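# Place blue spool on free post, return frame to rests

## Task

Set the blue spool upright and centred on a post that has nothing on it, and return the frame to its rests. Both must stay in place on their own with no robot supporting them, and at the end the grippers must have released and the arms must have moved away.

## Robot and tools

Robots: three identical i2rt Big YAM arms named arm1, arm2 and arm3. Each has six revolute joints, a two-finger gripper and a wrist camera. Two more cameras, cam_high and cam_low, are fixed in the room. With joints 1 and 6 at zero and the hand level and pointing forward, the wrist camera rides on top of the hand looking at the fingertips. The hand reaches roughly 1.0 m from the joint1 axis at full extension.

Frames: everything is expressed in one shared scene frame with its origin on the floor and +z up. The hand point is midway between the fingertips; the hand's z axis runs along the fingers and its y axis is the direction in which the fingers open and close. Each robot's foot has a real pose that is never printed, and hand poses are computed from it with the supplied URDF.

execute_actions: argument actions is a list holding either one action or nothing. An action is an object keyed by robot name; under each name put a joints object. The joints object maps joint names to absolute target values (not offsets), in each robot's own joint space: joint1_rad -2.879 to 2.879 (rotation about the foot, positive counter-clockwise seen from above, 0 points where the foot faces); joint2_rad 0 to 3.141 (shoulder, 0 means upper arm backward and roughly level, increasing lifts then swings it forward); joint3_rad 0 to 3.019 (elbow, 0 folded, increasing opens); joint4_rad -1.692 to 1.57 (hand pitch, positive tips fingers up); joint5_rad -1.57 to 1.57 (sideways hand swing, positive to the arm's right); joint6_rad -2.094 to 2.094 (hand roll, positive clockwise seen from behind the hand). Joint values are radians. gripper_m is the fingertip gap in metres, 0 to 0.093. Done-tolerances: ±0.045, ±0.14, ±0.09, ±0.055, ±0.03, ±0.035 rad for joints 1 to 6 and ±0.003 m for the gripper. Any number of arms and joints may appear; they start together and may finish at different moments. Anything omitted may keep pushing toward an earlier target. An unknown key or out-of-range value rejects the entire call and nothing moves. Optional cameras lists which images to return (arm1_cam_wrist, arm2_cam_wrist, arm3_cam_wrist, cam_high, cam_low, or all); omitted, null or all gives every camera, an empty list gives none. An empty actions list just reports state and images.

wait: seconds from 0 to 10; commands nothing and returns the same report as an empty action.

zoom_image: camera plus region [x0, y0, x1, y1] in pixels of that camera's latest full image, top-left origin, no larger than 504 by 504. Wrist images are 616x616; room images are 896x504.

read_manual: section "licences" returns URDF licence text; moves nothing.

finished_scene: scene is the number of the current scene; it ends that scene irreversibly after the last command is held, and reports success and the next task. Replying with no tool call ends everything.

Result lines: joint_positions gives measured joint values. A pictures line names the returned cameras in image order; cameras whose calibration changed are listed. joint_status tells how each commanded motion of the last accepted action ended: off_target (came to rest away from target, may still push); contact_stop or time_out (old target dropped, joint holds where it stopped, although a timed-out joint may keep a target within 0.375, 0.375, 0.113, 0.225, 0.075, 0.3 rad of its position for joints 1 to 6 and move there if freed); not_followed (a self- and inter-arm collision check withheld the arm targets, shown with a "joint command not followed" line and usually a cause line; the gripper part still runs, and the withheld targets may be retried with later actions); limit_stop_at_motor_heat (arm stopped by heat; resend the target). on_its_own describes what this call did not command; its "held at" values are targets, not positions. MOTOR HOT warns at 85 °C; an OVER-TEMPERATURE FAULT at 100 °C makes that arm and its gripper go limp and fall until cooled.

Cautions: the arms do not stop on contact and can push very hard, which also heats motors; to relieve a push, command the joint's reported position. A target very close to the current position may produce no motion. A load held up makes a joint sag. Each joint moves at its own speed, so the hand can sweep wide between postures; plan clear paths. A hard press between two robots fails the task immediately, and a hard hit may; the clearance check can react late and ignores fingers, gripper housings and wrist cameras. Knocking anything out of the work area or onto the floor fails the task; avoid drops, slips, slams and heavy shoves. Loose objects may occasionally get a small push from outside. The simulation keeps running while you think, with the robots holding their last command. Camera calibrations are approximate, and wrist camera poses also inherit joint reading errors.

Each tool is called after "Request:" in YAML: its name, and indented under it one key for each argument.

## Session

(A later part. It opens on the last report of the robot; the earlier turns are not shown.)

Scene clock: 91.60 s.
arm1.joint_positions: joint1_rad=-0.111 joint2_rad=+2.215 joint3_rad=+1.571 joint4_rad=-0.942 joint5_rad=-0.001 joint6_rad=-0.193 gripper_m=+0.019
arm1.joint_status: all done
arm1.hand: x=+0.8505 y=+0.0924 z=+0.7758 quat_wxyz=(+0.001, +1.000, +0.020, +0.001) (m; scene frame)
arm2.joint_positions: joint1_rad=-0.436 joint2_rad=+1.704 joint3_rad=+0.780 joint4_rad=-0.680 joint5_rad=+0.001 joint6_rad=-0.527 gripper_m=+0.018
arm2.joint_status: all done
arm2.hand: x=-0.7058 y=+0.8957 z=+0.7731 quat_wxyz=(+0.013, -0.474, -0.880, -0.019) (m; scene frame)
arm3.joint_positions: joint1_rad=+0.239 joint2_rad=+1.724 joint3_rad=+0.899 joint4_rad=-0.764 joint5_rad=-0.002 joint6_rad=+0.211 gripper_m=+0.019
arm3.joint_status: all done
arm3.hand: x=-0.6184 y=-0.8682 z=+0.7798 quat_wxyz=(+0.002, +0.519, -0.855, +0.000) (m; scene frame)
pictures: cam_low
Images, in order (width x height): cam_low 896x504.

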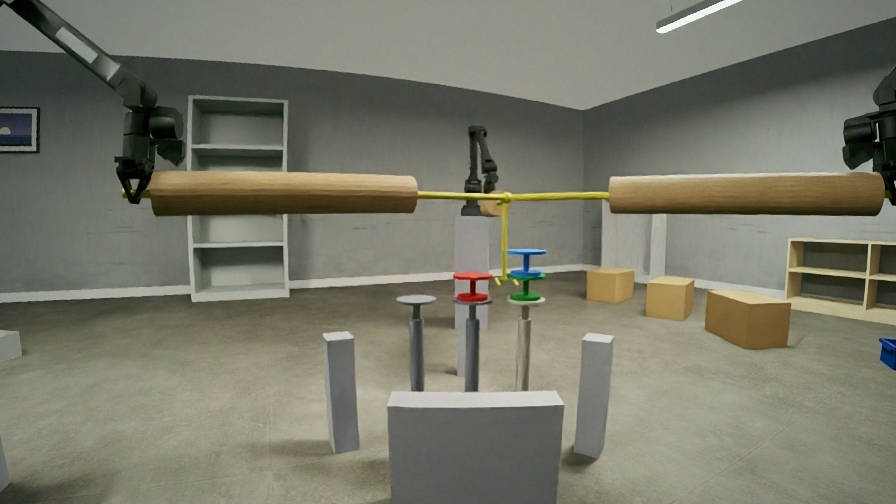

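Request:
execute_actions:
  actions:
    - {"arm1":{"joints":{"joint1_rad":-0.153,"joint2_rad":2.13,"joint3_rad":1.772,"joint4_rad":-1.174,"joint6_rad":-0.24}},"arm2":{"joints":{"joint1_rad":-0.491,"joint2_rad":1.434,"joint3_rad":0.781,"joint4_rad":-0.91,"joint6_rad":-0.592}},"arm3":{"joints":{"joint1_rad":0.30,"joint2_rad":1.615,"joint3_rad":1.083,"joint4_rad":-1.038,"joint6_rad":0.268}}}
  cameras: ["cam_low","cam_high"]

Request:
zoom_image:
  camera: "cam_low"
  region: [450, 150, 600, 310]

Request:
zoom_image:
  camera: "cam_high"
  region: [400, 150, 520, 280]

Scene clock: 98.00 s.
arm1.joint_positions: joint1_rad=-0.147 joint2_rad=+2.171 joint3_rad=+1.711 joint4_rad=-1.135 joint5_rad=+0.001 joint6_rad=-0.227 gripper_m=+0.019
arm1.joint_status: all done
arm1.hand: x=+0.8333 y=+0.1180 z=+0.8475 quat_wxyz=(+0.001, +1.000, +0.019, +0.006) (m; scene frame)
arm2.joint_positions: joint1_rad=-0.489 joint2_rad=+1.451 joint3_rad=+0.766 joint4_rad=-0.902 joint5_rad=+0.003 joint6_rad=-0.580 gripper_m=+0.018
arm2.joint_status: all done
arm2.hand: x=-0.7252 y=+0.9194 z=+0.8545 quat_wxyz=(+0.009, -0.474, -0.880, -0.011) (m; scene frame)
arm3.joint_positions: joint1_rad=+0.294 joint2_rad=+1.631 joint3_rad=+1.041 joint4_rad=-1.009 joint5_rad=-0.006 joint6_rad=+0.268 gripper_m=+0.019
arm3.joint_status: all done
arm3.hand: x=-0.6361 y=-0.8430 z=+0.8584 quat_wxyz=(+0.006, +0.518, -0.855, +0.002) (m; scene frame)
pictures: cam_high, cam_low
Images, in order (width x height): cam_high 896x504, cam_low 896x504.

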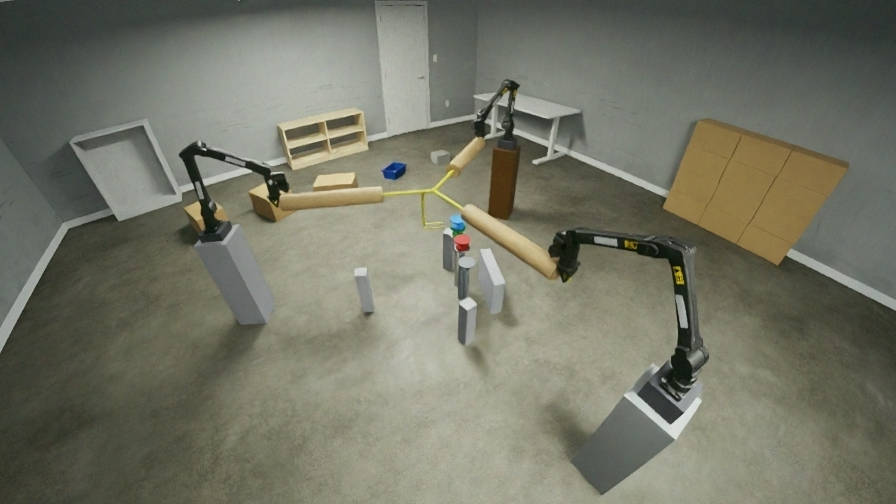

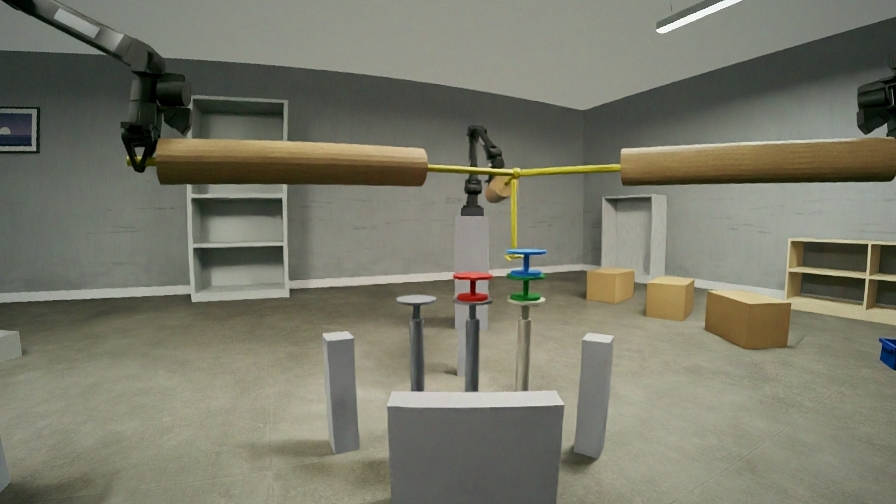

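Region (450, 150, 600, 310) of cam_low's 896x504 image, scaled by 3.150, with more detail than that image has; it fills the left 472 columns of this view, and the rest is white.

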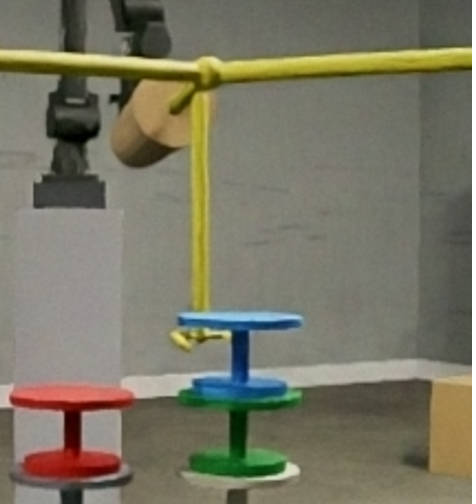

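Region (400, 150, 520, 280) of cam_high's 896x504 image, scaled by 3.877, with more detail than that image has; it fills the left 465 columns of this view, and the rest is white.

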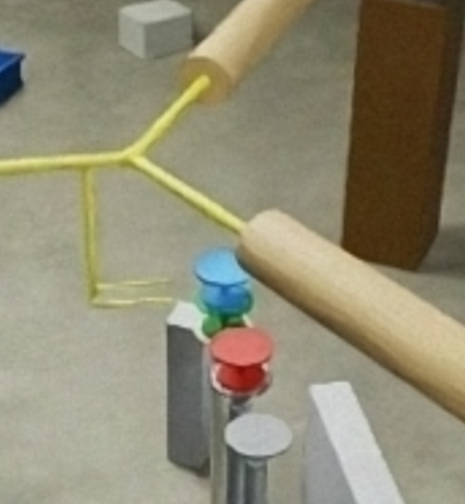

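Request:
execute_actions:
  actions:
    - {"arm1":{"joints":{"joint1_rad":-0.282,"joint2_rad":2.078,"joint3_rad":1.68,"joint4_rad":-1.13,"joint6_rad":-0.368}},"arm2":{"joints":{"joint1_rad":-0.358,"joint2_rad":1.249,"joint3_rad":0.603,"joint4_rad":-0.925,"joint6_rad":-0.452}},"arm3":{"joints":{"joint1_rad":0.255,"joint2_rad":1.796,"joint3_rad":1.336,"joint4_rad":-1.104,"joint6_rad":0.224}}}
  cameras: ["cam_low","cam_high"]

Request:
zoom_image:
  camera: "cam_low"
  region: [470, 150, 590, 310]

Request:
zoom_image:
  camera: "cam_high"
  region: [410, 160, 510, 270]

Scene clock: 112.00 s.
arm1.joint_positions: joint1_rad=-0.285 joint2_rad=+2.146 joint3_rad=+1.670 joint4_rad=-1.132 joint5_rad=-0.001 joint6_rad=-0.367 gripper_m=+0.019
arm1.joint_status: all done
arm1.hand: x=+0.8673 y=+0.1978 z=+0.8490 quat_wxyz=(+0.006, +1.000, +0.020, +0.011) (m; scene frame)
arm2.joint_positions: joint1_rad=-0.368 joint2_rad=+1.267 joint3_rad=+0.583 joint4_rad=-0.920 joint5_rad=+0.005 joint6_rad=-0.460 gripper_m=+0.018
arm2.joint_status: all done
arm2.hand: x=-0.6942 y=+0.9962 z=+0.8532 quat_wxyz=(+0.016, -0.474, -0.880, -0.017) (m; scene frame)
arm3.joint_positions: joint1_rad=+0.257 joint2_rad=+1.818 joint3_rad=+1.292 joint4_rad=-1.069 joint5_rad=-0.005 joint6_rad=+0.233 gripper_m=+0.019
arm3.joint_status: all done
arm3.hand: x=-0.6005 y=-0.7673 z=+0.8570 quat_wxyz=(+0.005, +0.517, -0.856, +0.001) (m; scene frame)
pictures: cam_high, cam_low
Images, in order (width x height): cam_high 896x504, cam_low 896x504.

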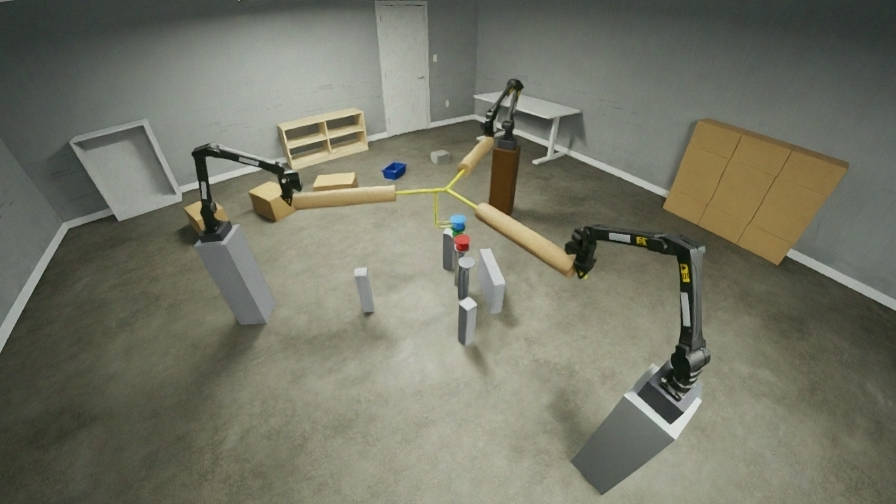

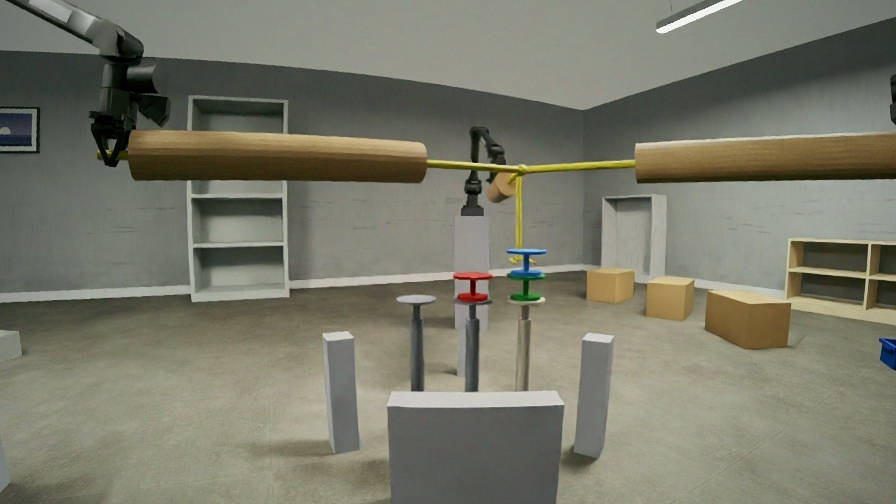

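Region (470, 150, 590, 310) of cam_low's 896x504 image, scaled by 3.150, with more detail than that image has; it fills the left 378 columns of this view, and the rest is white.

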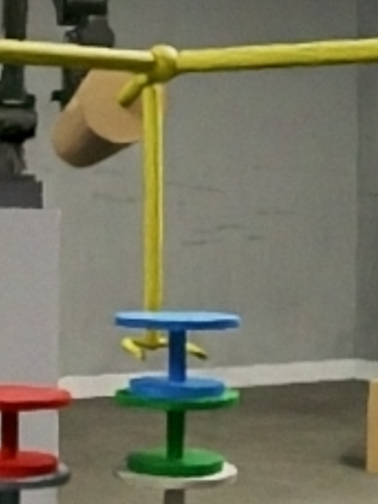

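Region (410, 160, 510, 270) of cam_high's 896x504 image, scaled by 4.582, with more detail than that image has; it fills the left 458 columns of this view, and the rest is white.

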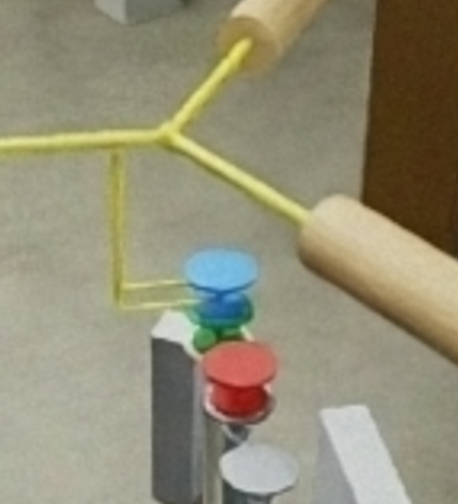

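Request:
execute_actions:
  actions:
    - {"arm1":{"joints":{"joint1_rad":-0.417,"joint2_rad":2.042,"joint3_rad":1.665,"joint4_rad":-1.15,"joint6_rad":-0.502}},"arm2":{"joints":{"joint1_rad":-0.135,"joint2_rad":0.997,"joint3_rad":0.466,"joint4_rad":-1.036,"joint6_rad":-0.232}},"arm3":{"joints":{"joint1_rad":0.233,"joint2_rad":1.97,"joint3_rad":1.658,"joint4_rad":-1.243,"joint6_rad":0.198}}}
  cameras: ["cam_low","cam_high"]

Request:
zoom_image:
  camera: "cam_low"
  region: [470, 150, 590, 310]

Request:
zoom_image:
  camera: "cam_high"
  region: [410, 160, 510, 270]

Scene clock: 126.67 s.
arm1.joint_positions: joint1_rad=-0.417 joint2_rad=+2.112 joint3_rad=+1.651 joint4_rad=-1.136 joint5_rad=+0.001 joint6_rad=-0.496 gripper_m=+0.019
arm1.joint_status: all done
arm1.hand: x=+0.9026 y=+0.2710 z=+0.8625 quat_wxyz=(+0.004, +1.000, +0.019, +0.005) (m; scene frame)
arm2.joint_positions: joint1_rad=-0.146 joint2_rad=+1.013 joint3_rad=+0.450 joint4_rad=-1.031 joint5_rad=+0.002 joint6_rad=-0.238 gripper_m=+0.018
arm2.joint_status: all done
arm2.hand: x=-0.6594 y=+1.0705 z=+0.8669 quat_wxyz=(+0.013, -0.474, -0.880, -0.012) (m; scene frame)
arm3.joint_positions: joint1_rad=+0.234 joint2_rad=+1.991 joint3_rad=+1.604 joint4_rad=-1.210 joint5_rad=-0.003 joint6_rad=+0.210 gripper_m=+0.019
arm3.joint_status: all done
arm3.hand: x=-0.5673 y=-0.6929 z=+0.8737 quat_wxyz=(+0.005, +0.517, -0.856, +0.002) (m; scene frame)
pictures: cam_high, cam_low
Images, in order (width x height): cam_high 896x504, cam_low 896x504.

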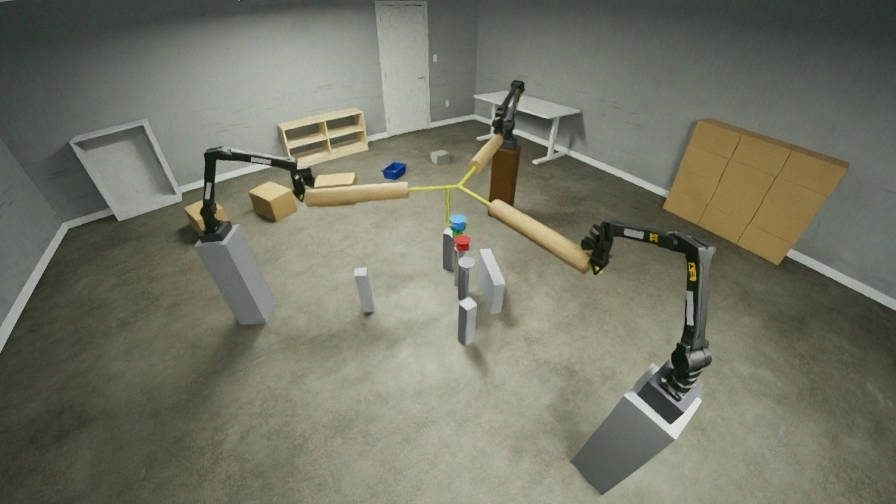

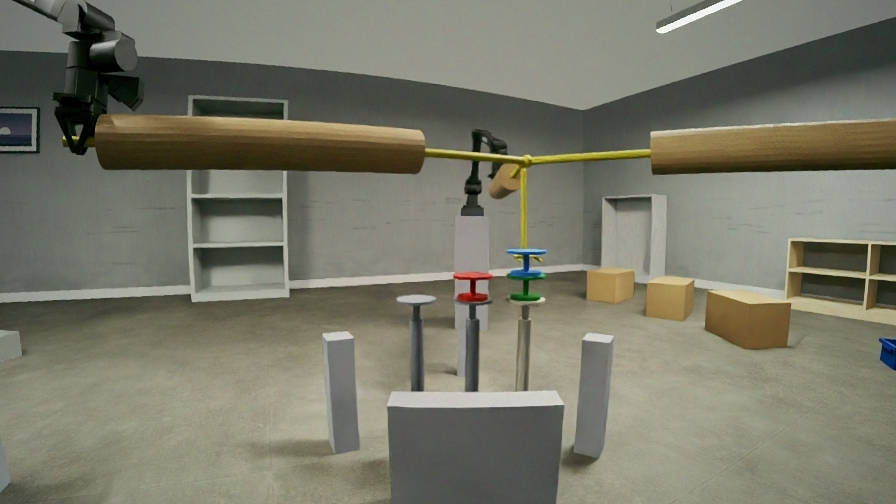

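Region (470, 150, 590, 310) of cam_low's 896x504 image, scaled by 3.150, with more detail than that image has; it fills the left 378 columns of this view, and the rest is white.

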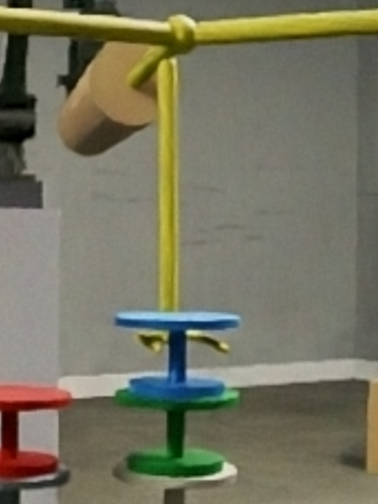

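Region (410, 160, 510, 270) of cam_high's 896x504 image, scaled by 4.582, with more detail than that image has; it fills the left 458 columns of this view, and the rest is white.

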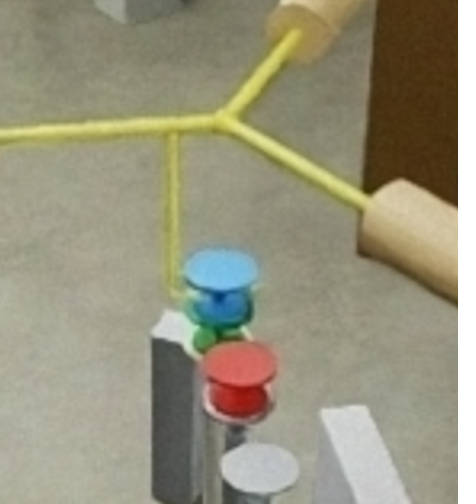

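Request:
execute_actions:
  actions:
    - {"arm1":{"joints":{"joint2_rad":1.988,"joint3_rad":1.745,"joint4_rad":-1.263}},"arm2":{"joints":{"joint2_rad":0.91,"joint3_rad":0.575,"joint4_rad":-1.225}},"arm3":{"joints":{"joint2_rad":1.912,"joint3_rad":1.727,"joint4_rad":-1.35}}}
  cameras: ["cam_low","cam_high"]

Request:
zoom_image:
  camera: "cam_low"
  region: [390, 190, 590, 320]

Scene clock: 133.40 s.
arm1.joint_positions: joint1_rad=-0.417 joint2_rad=+2.042 joint3_rad=+1.683 joint4_rad=-1.225 joint5_rad=+0.001 joint6_rad=-0.496 gripper_m=+0.019
arm1.joint_status: all done
arm1.hand: x=+0.9052 y=+0.2697 z=+0.9152 quat_wxyz=(+0.001, +1.000, +0.019, +0.000) (m; scene frame)
arm2.joint_positions: joint1_rad=-0.142 joint2_rad=+0.927 joint3_rad=+0.529 joint4_rad=-1.196 joint5_rad=-0.005 joint6_rad=-0.234 gripper_m=+0.018
arm2.joint_status: all done
arm2.hand: x=-0.6577 y=+1.0714 z=+0.9094 quat_wxyz=(+0.011, -0.474, -0.880, -0.014) (m; scene frame)
arm3.joint_positions: joint1_rad=+0.234 joint2_rad=+1.947 joint3_rad=+1.676 joint4_rad=-1.320 joint5_rad=-0.003 joint6_rad=+0.210 gripper_m=+0.019
arm3.joint_status: all done
arm3.hand: x=-0.5670 y=-0.6923 z=+0.9245 quat_wxyz=(+0.003, +0.517, -0.856, +0.000) (m; scene frame)
pictures: cam_high, cam_low
Images, in order (width x height): cam_high 896x504, cam_low 896x504.

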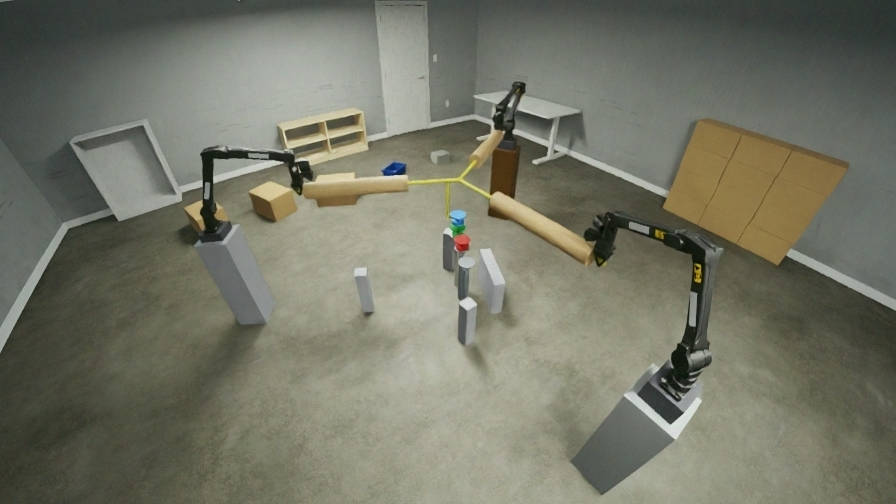

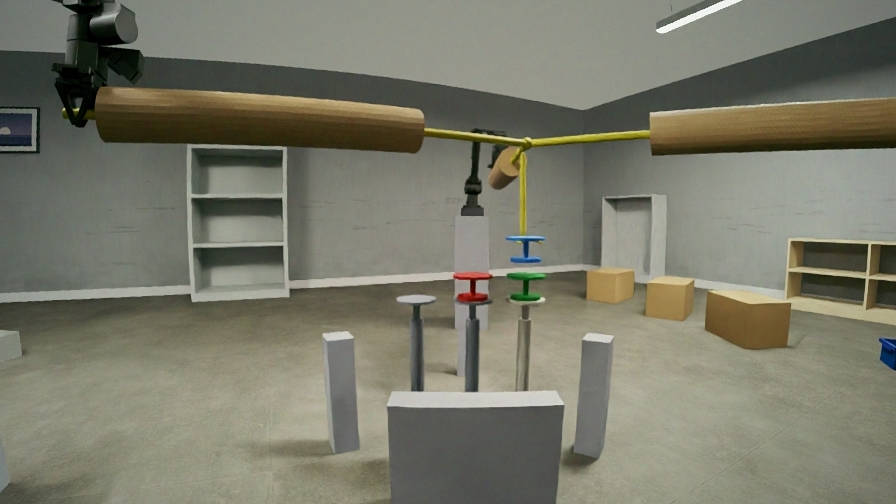

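Region (390, 190, 590, 320) of cam_low's 896x504 image, scaled by 2.520, with more detail than that image has; it fills the top 328 rows of this view, and the rest is white.

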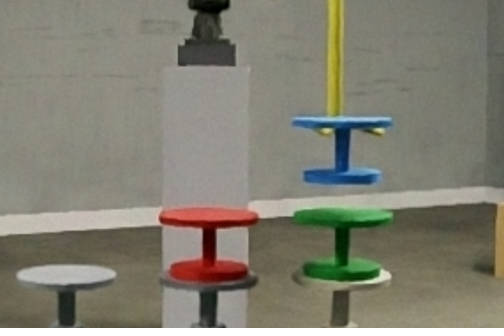

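Request:
execute_actions:
  actions:
    - {"arm1":{"joints":{"joint1_rad":-0.42,"joint2_rad":1.796,"joint3_rad":1.383,"joint4_rad":-1.105}},"arm2":{"joints":{"joint1_rad":0.09,"joint2_rad":1.147,"joint3_rad":0.71,"joint4_rad":-1.11,"joint6_rad":-0.004}},"arm3":{"joints":{"joint1_rad":0.087,"joint2_rad":1.9,"joint3_rad":1.655,"joint4_rad":-1.295,"joint6_rad":0.058}}}
  cameras: ["cam_low"]

Scene clock: 140.50 s.
arm1.joint_positions: joint1_rad=-0.422 joint2_rad=+1.844 joint3_rad=+1.376 joint4_rad=-1.118 joint5_rad=+0.010 joint6_rad=-0.503 gripper_m=+0.019
arm1.joint_status: all done
arm1.hand: x=+0.9807 y=+0.2373 z=+0.9156 quat_wxyz=(-0.002, +1.000, +0.020, +0.002) (m; scene frame)
arm2.joint_positions: joint1_rad=+0.084 joint2_rad=+1.164 joint3_rad=+0.661 joint4_rad=-1.102 joint5_rad=-0.007 joint6_rad=-0.009 gripper_m=+0.018
arm2.joint_status: all done
arm2.hand: x=-0.5825 y=+1.0365 z=+0.9037 quat_wxyz=(+0.017, -0.473, -0.881, -0.016) (m; scene frame)
arm3.joint_positions: joint1_rad=+0.085 joint2_rad=+1.946 joint3_rad=+1.637 joint4_rad=-1.294 joint5_rad=-0.003 joint6_rad=+0.062 gripper_m=+0.019
arm3.joint_status: all done
arm3.hand: x=-0.4877 y=-0.7286 z=+0.9106 quat_wxyz=(+0.008, +0.517, -0.856, +0.002) (m; scene frame)
pictures: cam_low
Images, in order (width x height): cam_low 896x504.

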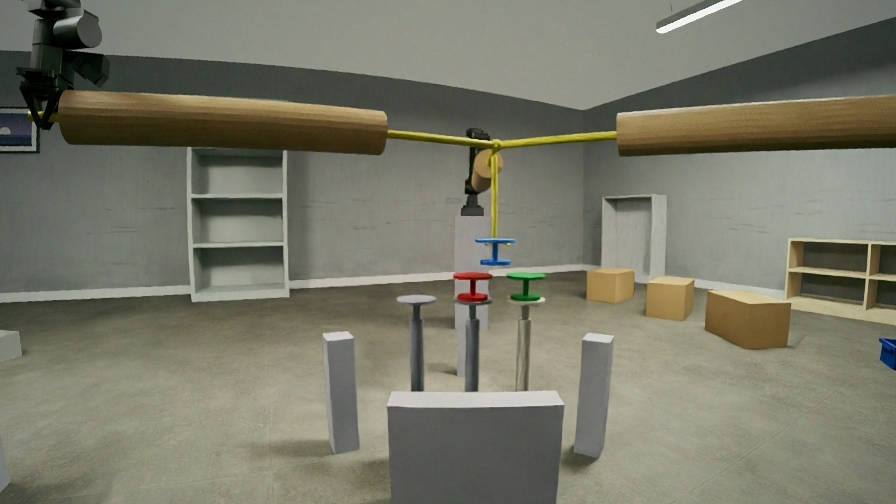

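Request:
execute_actions:
  actions:
    - {"arm1":{"joints":{"joint1_rad":-0.422,"joint2_rad":1.605,"joint3_rad":1.103,"joint4_rad":-1.022}},"arm2":{"joints":{"joint1_rad":0.221,"joint2_rad":1.345,"joint3_rad":0.898,"joint4_rad":-1.088,"joint6_rad":0.128}},"arm3":{"joints":{"joint1_rad":-0.055,"joint2_rad":1.9,"joint3_rad":1.70,"joint4_rad":-1.325,"joint6_rad":-0.085}}}
  cameras: ["cam_low"]

Scene clock: 147.73 s.
arm1.joint_positions: joint1_rad=-0.422 joint2_rad=+1.643 joint3_rad=+1.098 joint4_rad=-1.037 joint5_rad=+0.003 joint6_rad=-0.503 gripper_m=+0.019
arm1.joint_status: all done
arm1.hand: x=+1.0571 y=+0.1977 z=+0.9152 quat_wxyz=(+0.000, +1.000, +0.020, -0.001) (m; scene frame)
arm2.joint_positions: joint1_rad=+0.210 joint2_rad=+1.371 joint3_rad=+0.856 joint4_rad=-1.082 joint5_rad=-0.005 joint6_rad=+0.117 gripper_m=+0.018
arm2.joint_status: all done
arm2.hand: x=-0.5059 y=+0.9962 z=+0.9088 quat_wxyz=(+0.016, -0.473, -0.881, -0.012) (m; scene frame)
arm3.joint_positions: joint1_rad=-0.066 joint2_rad=+1.946 joint3_rad=+1.639 joint4_rad=-1.296 joint5_rad=-0.001 joint6_rad=-0.091 gripper_m=+0.019
arm3.joint_status: all done
arm3.hand: x=-0.4104 y=-0.7704 z=+0.9108 quat_wxyz=(+0.009, +0.518, -0.856, +0.001) (m; scene frame)
pictures: cam_low
Images, in order (width x height): cam_low 896x504.

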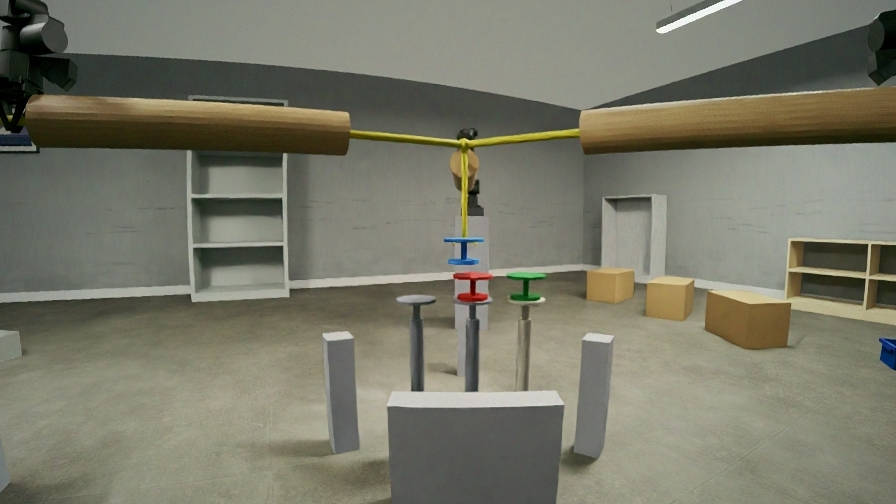

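Request:
execute_actions:
  actions:
    - {"arm1":{"joints":{"joint1_rad":-0.432,"joint2_rad":1.413,"joint3_rad":0.847,"joint4_rad":-0.97,"joint6_rad":-0.515}},"arm2":{"joints":{"joint1_rad":0.311,"joint2_rad":1.545,"joint3_rad":1.107,"joint4_rad":-1.10,"joint6_rad":0.217}},"arm3":{"joints":{"joint1_rad":-0.197,"joint2_rad":1.974,"joint3_rad":1.772,"joint4_rad":-1.345,"joint6_rad":-0.226}}}
  cameras: ["cam_low","cam_high"]

Request:
zoom_image:
  camera: "cam_low"
  region: [370, 210, 510, 330]

Request:
zoom_image:
  camera: "cam_high"
  region: [420, 180, 520, 290]

Scene clock: 155.43 s.
arm1.joint_positions: joint1_rad=-0.422 joint2_rad=+1.445 joint3_rad=+0.840 joint4_rad=-0.978 joint5_rad=+0.002 joint6_rad=-0.504 gripper_m=+0.019
arm1.joint_status: all done
arm1.hand: x=+1.1355 y=+0.1584 z=+0.9064 quat_wxyz=(+0.001, +1.000, +0.020, +0.000) (m; scene frame)
arm2.joint_positions: joint1_rad=+0.305 joint2_rad=+1.577 joint3_rad=+1.068 joint4_rad=-1.089 joint5_rad=-0.006 joint6_rad=+0.215 gripper_m=+0.018
arm2.joint_status: all done
arm2.hand: x=-0.4249 y=+0.9620 z=+0.9042 quat_wxyz=(+0.016, -0.475, -0.880, -0.011) (m; scene frame)
arm3.joint_positions: joint1_rad=-0.207 joint2_rad=+1.991 joint3_rad=+1.711 joint4_rad=-1.324 joint5_rad=-0.001 joint6_rad=-0.230 gripper_m=+0.019
arm3.joint_status: all done
arm3.hand: x=-0.3338 y=-0.8062 z=+0.9112 quat_wxyz=(+0.010, +0.517, -0.856, -0.001) (m; scene frame)
pictures: cam_high, cam_low
Images, in order (width x height): cam_high 896x504, cam_low 896x504.

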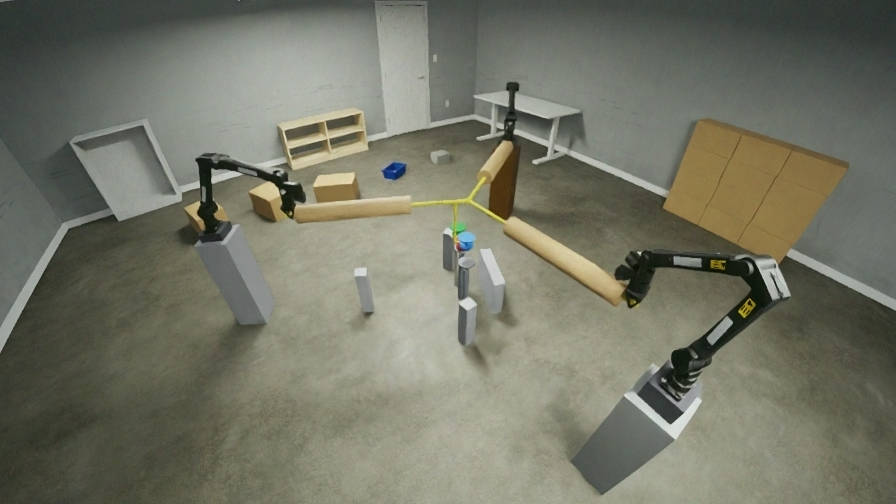

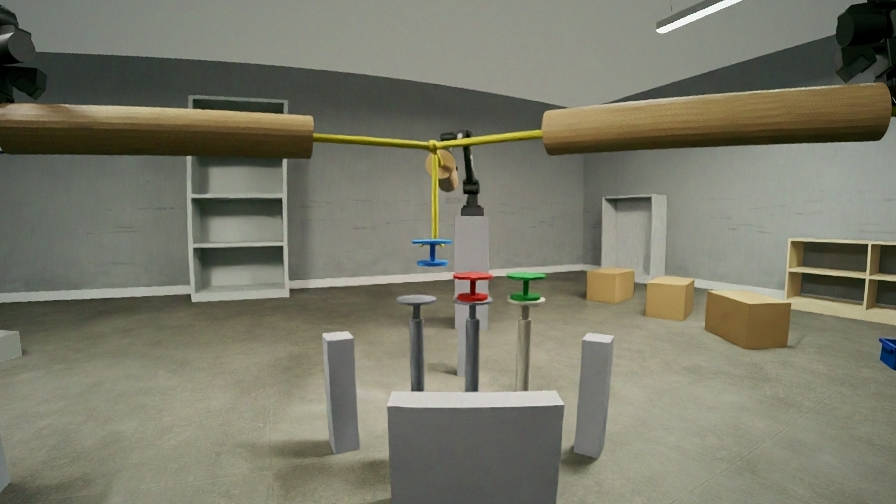

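Region (370, 210, 510, 330) of cam_low's 896x504 image, scaled by 3.600, with more detail than that image has; it fills the top 432 rows of this view, and the rest is white.

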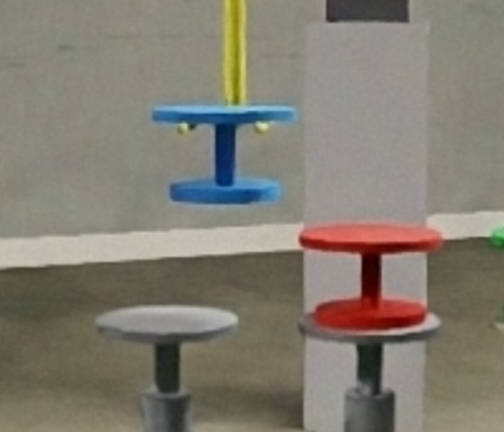

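Region (420, 180, 520, 290) of cam_high's 896x504 image, scaled by 4.582, with more detail than that image has; it fills the left 458 columns of this view, and the rest is white.

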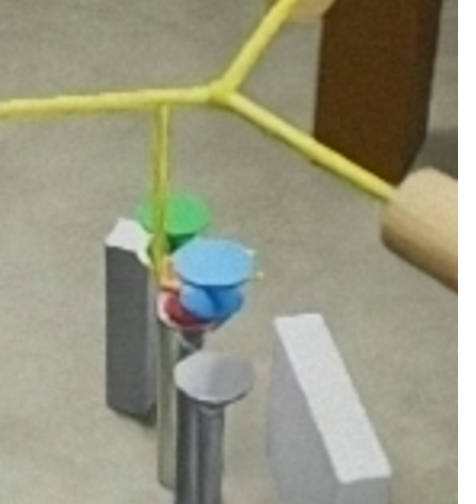

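Request:
execute_actions:
  actions:
    - {"arm1":{"joints":{"joint1_rad":-0.434,"joint2_rad":1.48,"joint3_rad":0.65,"joint4_rad":-0.728}},"arm2":{"joints":{"joint1_rad":0.343,"joint2_rad":1.744,"joint3_rad":1.157,"joint4_rad":-0.943,"joint6_rad":0.25}},"arm3":{"joints":{"joint1_rad":-0.268,"joint2_rad":2.064,"joint3_rad":1.685,"joint4_rad":-1.179,"joint6_rad":-0.298}}}
  cameras: ["cam_low","cam_high"]

Request:
zoom_image:
  camera: "cam_low"
  region: [370, 240, 470, 330]

Request:
zoom_image:
  camera: "cam_high"
  region: [435, 215, 505, 285]

Scene clock: 164.97 s.
arm1.joint_positions: joint1_rad=-0.423 joint2_rad=+1.493 joint3_rad=+0.648 joint4_rad=-0.743 joint5_rad=+0.005 joint6_rad=-0.504 gripper_m=+0.019
arm1.joint_status: all done
arm1.hand: x=+1.1737 y=+0.1399 z=+0.8361 quat_wxyz=(+0.000, +1.000, +0.020, +0.002) (m; scene frame)
arm2.joint_positions: joint1_rad=+0.340 joint2_rad=+1.785 joint3_rad=+1.113 joint4_rad=-0.929 joint5_rad=-0.010 joint6_rad=+0.249 gripper_m=+0.018
arm2.joint_status: all done
arm2.hand: x=-0.3844 y=+0.9464 z=+0.8292 quat_wxyz=(+0.018, -0.474, -0.880, -0.014) (m; scene frame)
arm3.joint_positions: joint1_rad=-0.272 joint2_rad=+2.106 joint3_rad=+1.669 joint4_rad=-1.169 joint5_rad=+0.002 joint6_rad=-0.293 gripper_m=+0.019
arm3.joint_status: all done
arm3.hand: x=-0.2956 y=-0.8220 z=+0.8274 quat_wxyz=(+0.012, +0.516, -0.856, +0.000) (m; scene frame)
pictures: cam_high, cam_low
Images, in order (width x height): cam_high 896x504, cam_low 896x504.

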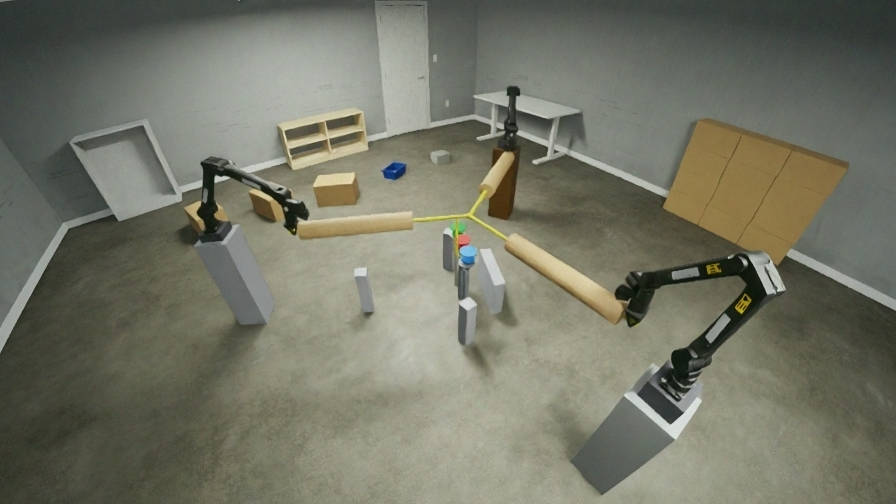

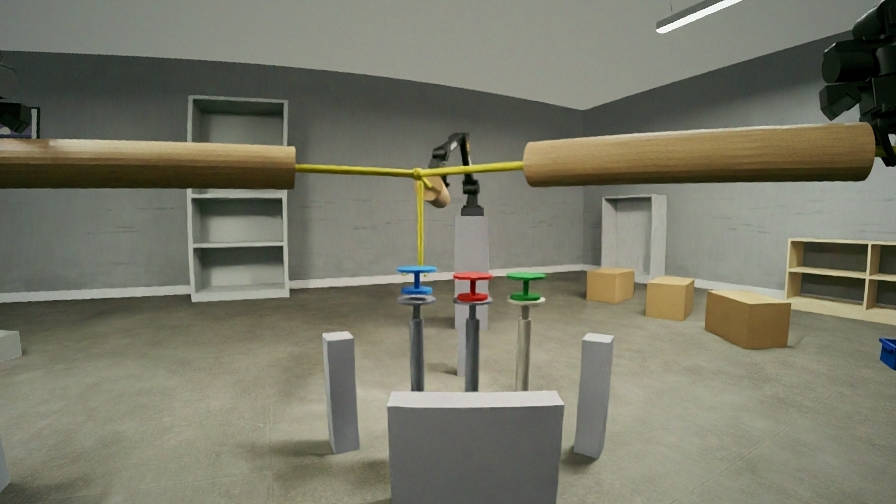

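Region (370, 240, 470, 330) of cam_low's 896x504 image, scaled by 5.040, with more detail than that image has; it fills the top 454 rows of this view, and the rest is white.

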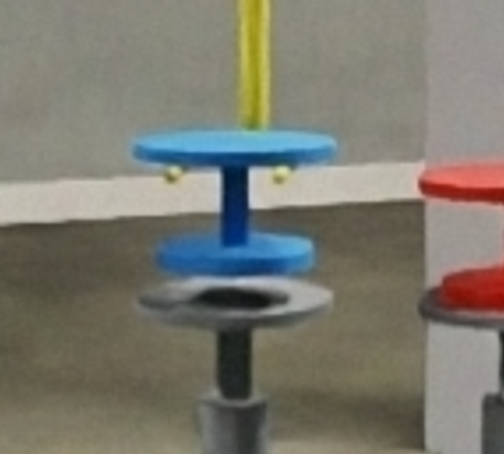

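Region (435, 215, 505, 285) of cam_high's 896x504 image, scaled by 7.200, with more detail than that image has.

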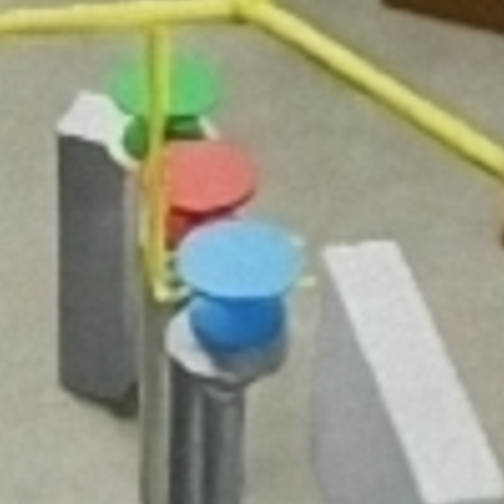

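Request:
execute_actions:
  actions:
    - {"arm1":{"joints":{"joint1_rad":-0.403,"joint2_rad":1.573,"joint3_rad":0.627,"joint4_rad":-0.612,"joint6_rad":-0.484}},"arm2":{"joints":{"joint1_rad":0.326,"joint2_rad":1.798,"joint3_rad":1.11,"joint4_rad":-0.866,"joint6_rad":0.234}},"arm3":{"joints":{"joint1_rad":-0.274,"joint2_rad":2.08,"joint3_rad":1.641,"joint4_rad":-1.113}}}
  cameras: ["cam_low","cam_high"]

Request:
zoom_image:
  camera: "cam_low"
  region: [370, 240, 470, 330]

Request:
zoom_image:
  camera: "cam_high"
  region: [435, 215, 505, 285]

Scene clock: 175.93 s.
arm1.joint_positions: joint1_rad=-0.414 joint2_rad=+1.591 joint3_rad=+0.627 joint4_rad=-0.628 joint5_rad=+0.004 joint6_rad=-0.493 gripper_m=+0.019
arm1.joint_status: all done
arm1.hand: x=+1.1717 y=+0.1373 z=+0.8023 quat_wxyz=(+0.002, +1.000, +0.019, +0.004) (m; scene frame)
arm2.joint_positions: joint1_rad=+0.335 joint2_rad=+1.828 joint3_rad=+1.098 joint4_rad=-0.870 joint5_rad=-0.007 joint6_rad=+0.245 gripper_m=+0.018
arm2.joint_status: all done
arm2.hand: x=-0.3856 y=+0.9439 z=+0.8058 quat_wxyz=(+0.017, -0.475, -0.880, -0.012) (m; scene frame)
arm3.joint_positions: joint1_rad=-0.273 joint2_rad=+2.106 joint3_rad=+1.630 joint4_rad=-1.115 joint5_rad=+0.002 joint6_rad=-0.294 gripper_m=+0.019
arm3.joint_status: all done
arm3.hand: x=-0.2971 y=-0.8243 z=+0.8140 quat_wxyz=(+0.004, +0.516, -0.856, -0.002) (m; scene frame)
pictures: cam_high, cam_low
Images, in order (width x height): cam_high 896x504, cam_low 896x504.

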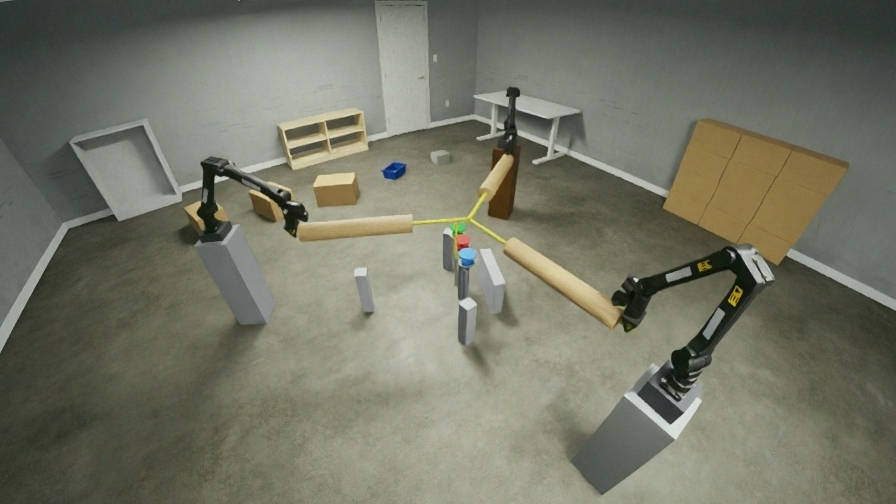

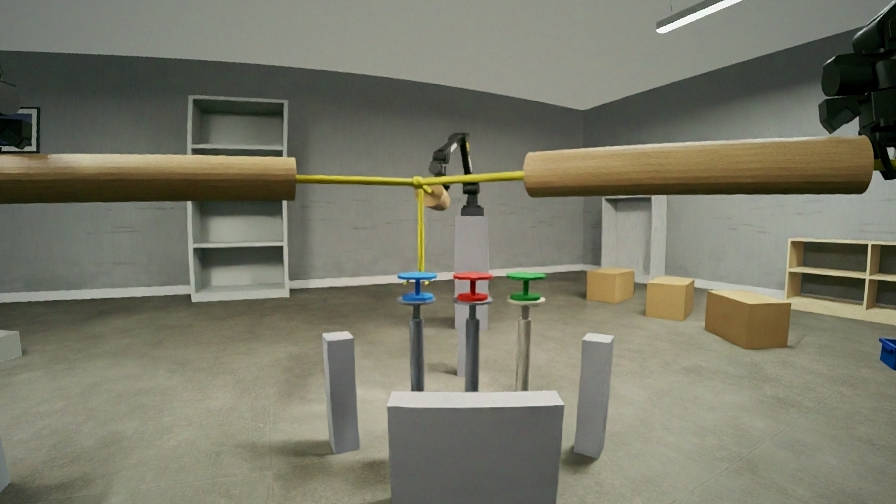

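Region (370, 240, 470, 330) of cam_low's 896x504 image, scaled by 5.040, with more detail than that image has; it fills the top 454 rows of this view, and the rest is white.

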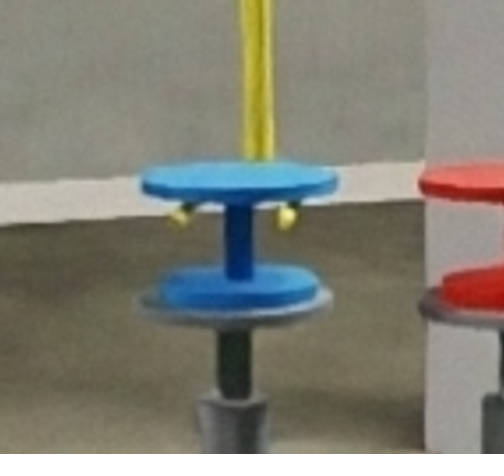

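Region (435, 215, 505, 285) of cam_high's 896x504 image, scaled by 7.200, with more detail than that image has.

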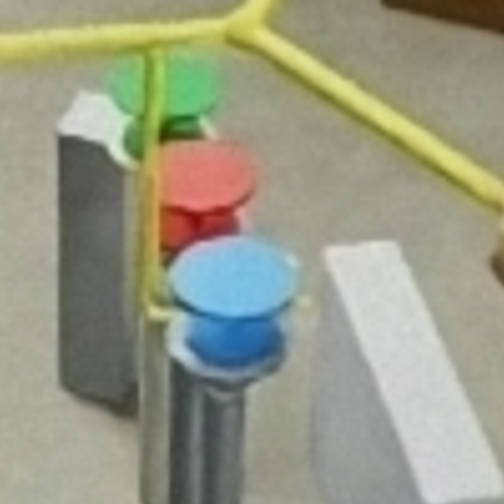

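Request:
execute_actions:
  actions:
    - {"arm1":{"joints":{"joint1_rad":-0.308,"joint2_rad":1.636,"joint3_rad":0.622,"joint4_rad":-0.543,"joint6_rad":-0.389}},"arm2":{"joints":{"joint1_rad":0.265,"joint2_rad":1.855,"joint3_rad":1.15,"joint4_rad":-0.82,"joint6_rad":0.174}},"arm3":{"joints":{"joint1_rad":-0.292,"joint2_rad":2.037,"joint3_rad":1.514,"joint4_rad":-1.02,"joint6_rad":-0.315}}}
  cameras: ["cam_low","cam_high"]

Request:
zoom_image:
  camera: "cam_low"
  region: [370, 240, 470, 330]

Request:
zoom_image:
  camera: "cam_high"
  region: [435, 215, 505, 285]

Scene clock: 189.17 s.
arm1.joint_positions: joint1_rad=-0.313 joint2_rad=+1.648 joint3_rad=+0.619 joint4_rad=-0.551 joint5_rad=+0.003 joint6_rad=-0.394 gripper_m=+0.019
arm1.joint_status: all done
arm1.hand: x=+1.1557 y=+0.1097 z=+0.7841 quat_wxyz=(-0.001, +1.000, +0.020, -0.002) (m; scene frame)
arm2.joint_positions: joint1_rad=+0.269 joint2_rad=+1.882 joint3_rad=+1.106 joint4_rad=-0.818 joint5_rad=-0.010 joint6_rad=+0.180 gripper_m=+0.018
arm2.joint_status: all done
arm2.hand: x=-0.4007 y=+0.9170 z=+0.7833 quat_wxyz=(+0.013, -0.475, -0.880, -0.013) (m; scene frame)
arm3.joint_positions: joint1_rad=-0.286 joint2_rad=+2.087 joint3_rad=+1.501 joint4_rad=-1.020 joint5_rad=+0.002 joint6_rad=-0.307 gripper_m=+0.019
arm3.joint_status: all done
arm3.hand: x=-0.3129 y=-0.8508 z=+0.7825 quat_wxyz=(+0.011, +0.516, -0.856, -0.001) (m; scene frame)
pictures: cam_high, cam_low
Images, in order (width x height): cam_high 896x504, cam_low 896x504.

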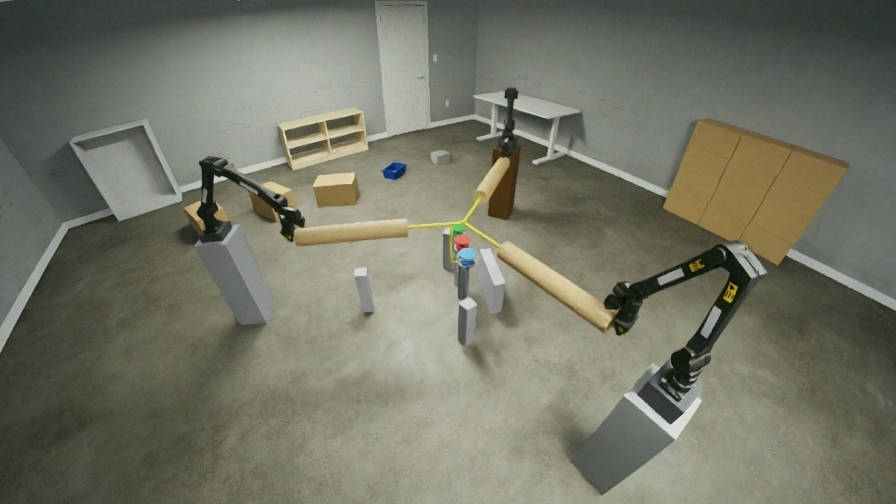

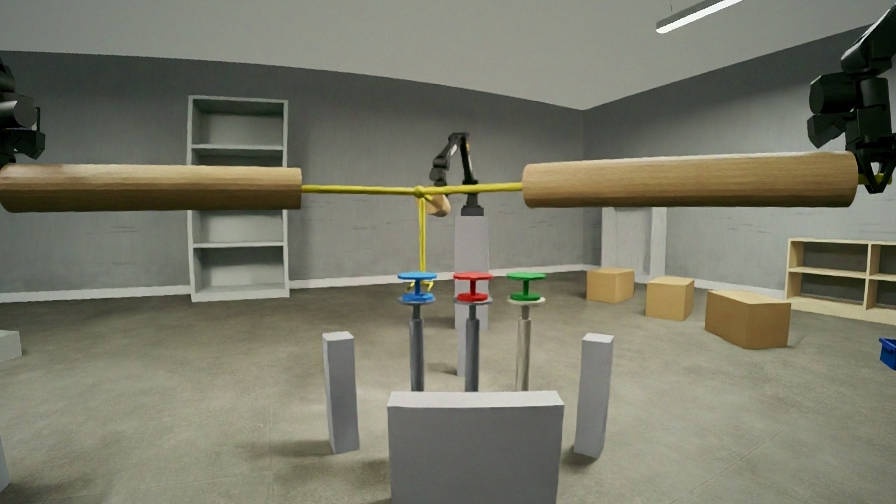

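Region (370, 240, 470, 330) of cam_low's 896x504 image, scaled by 5.040, with more detail than that image has; it fills the top 454 rows of this view, and the rest is white.

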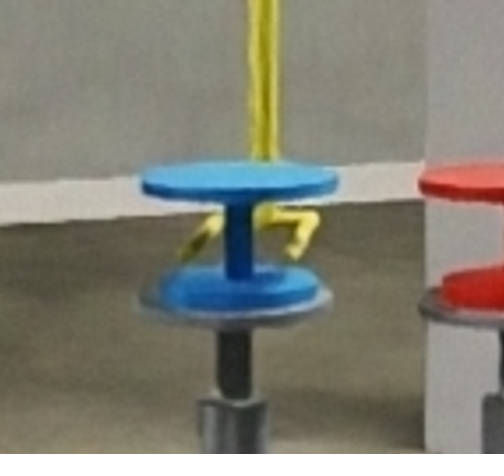

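Region (435, 215, 505, 285) of cam_high's 896x504 image, scaled by 7.200, with more detail than that image has.

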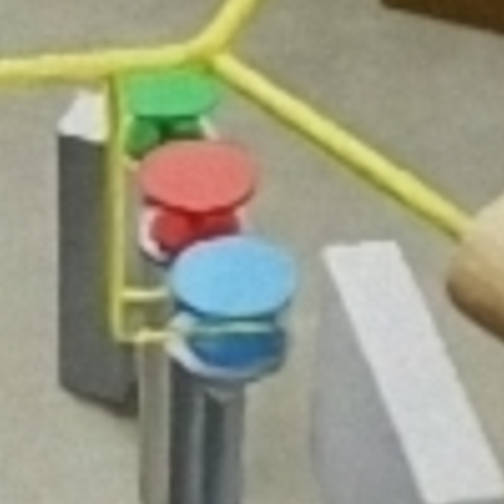

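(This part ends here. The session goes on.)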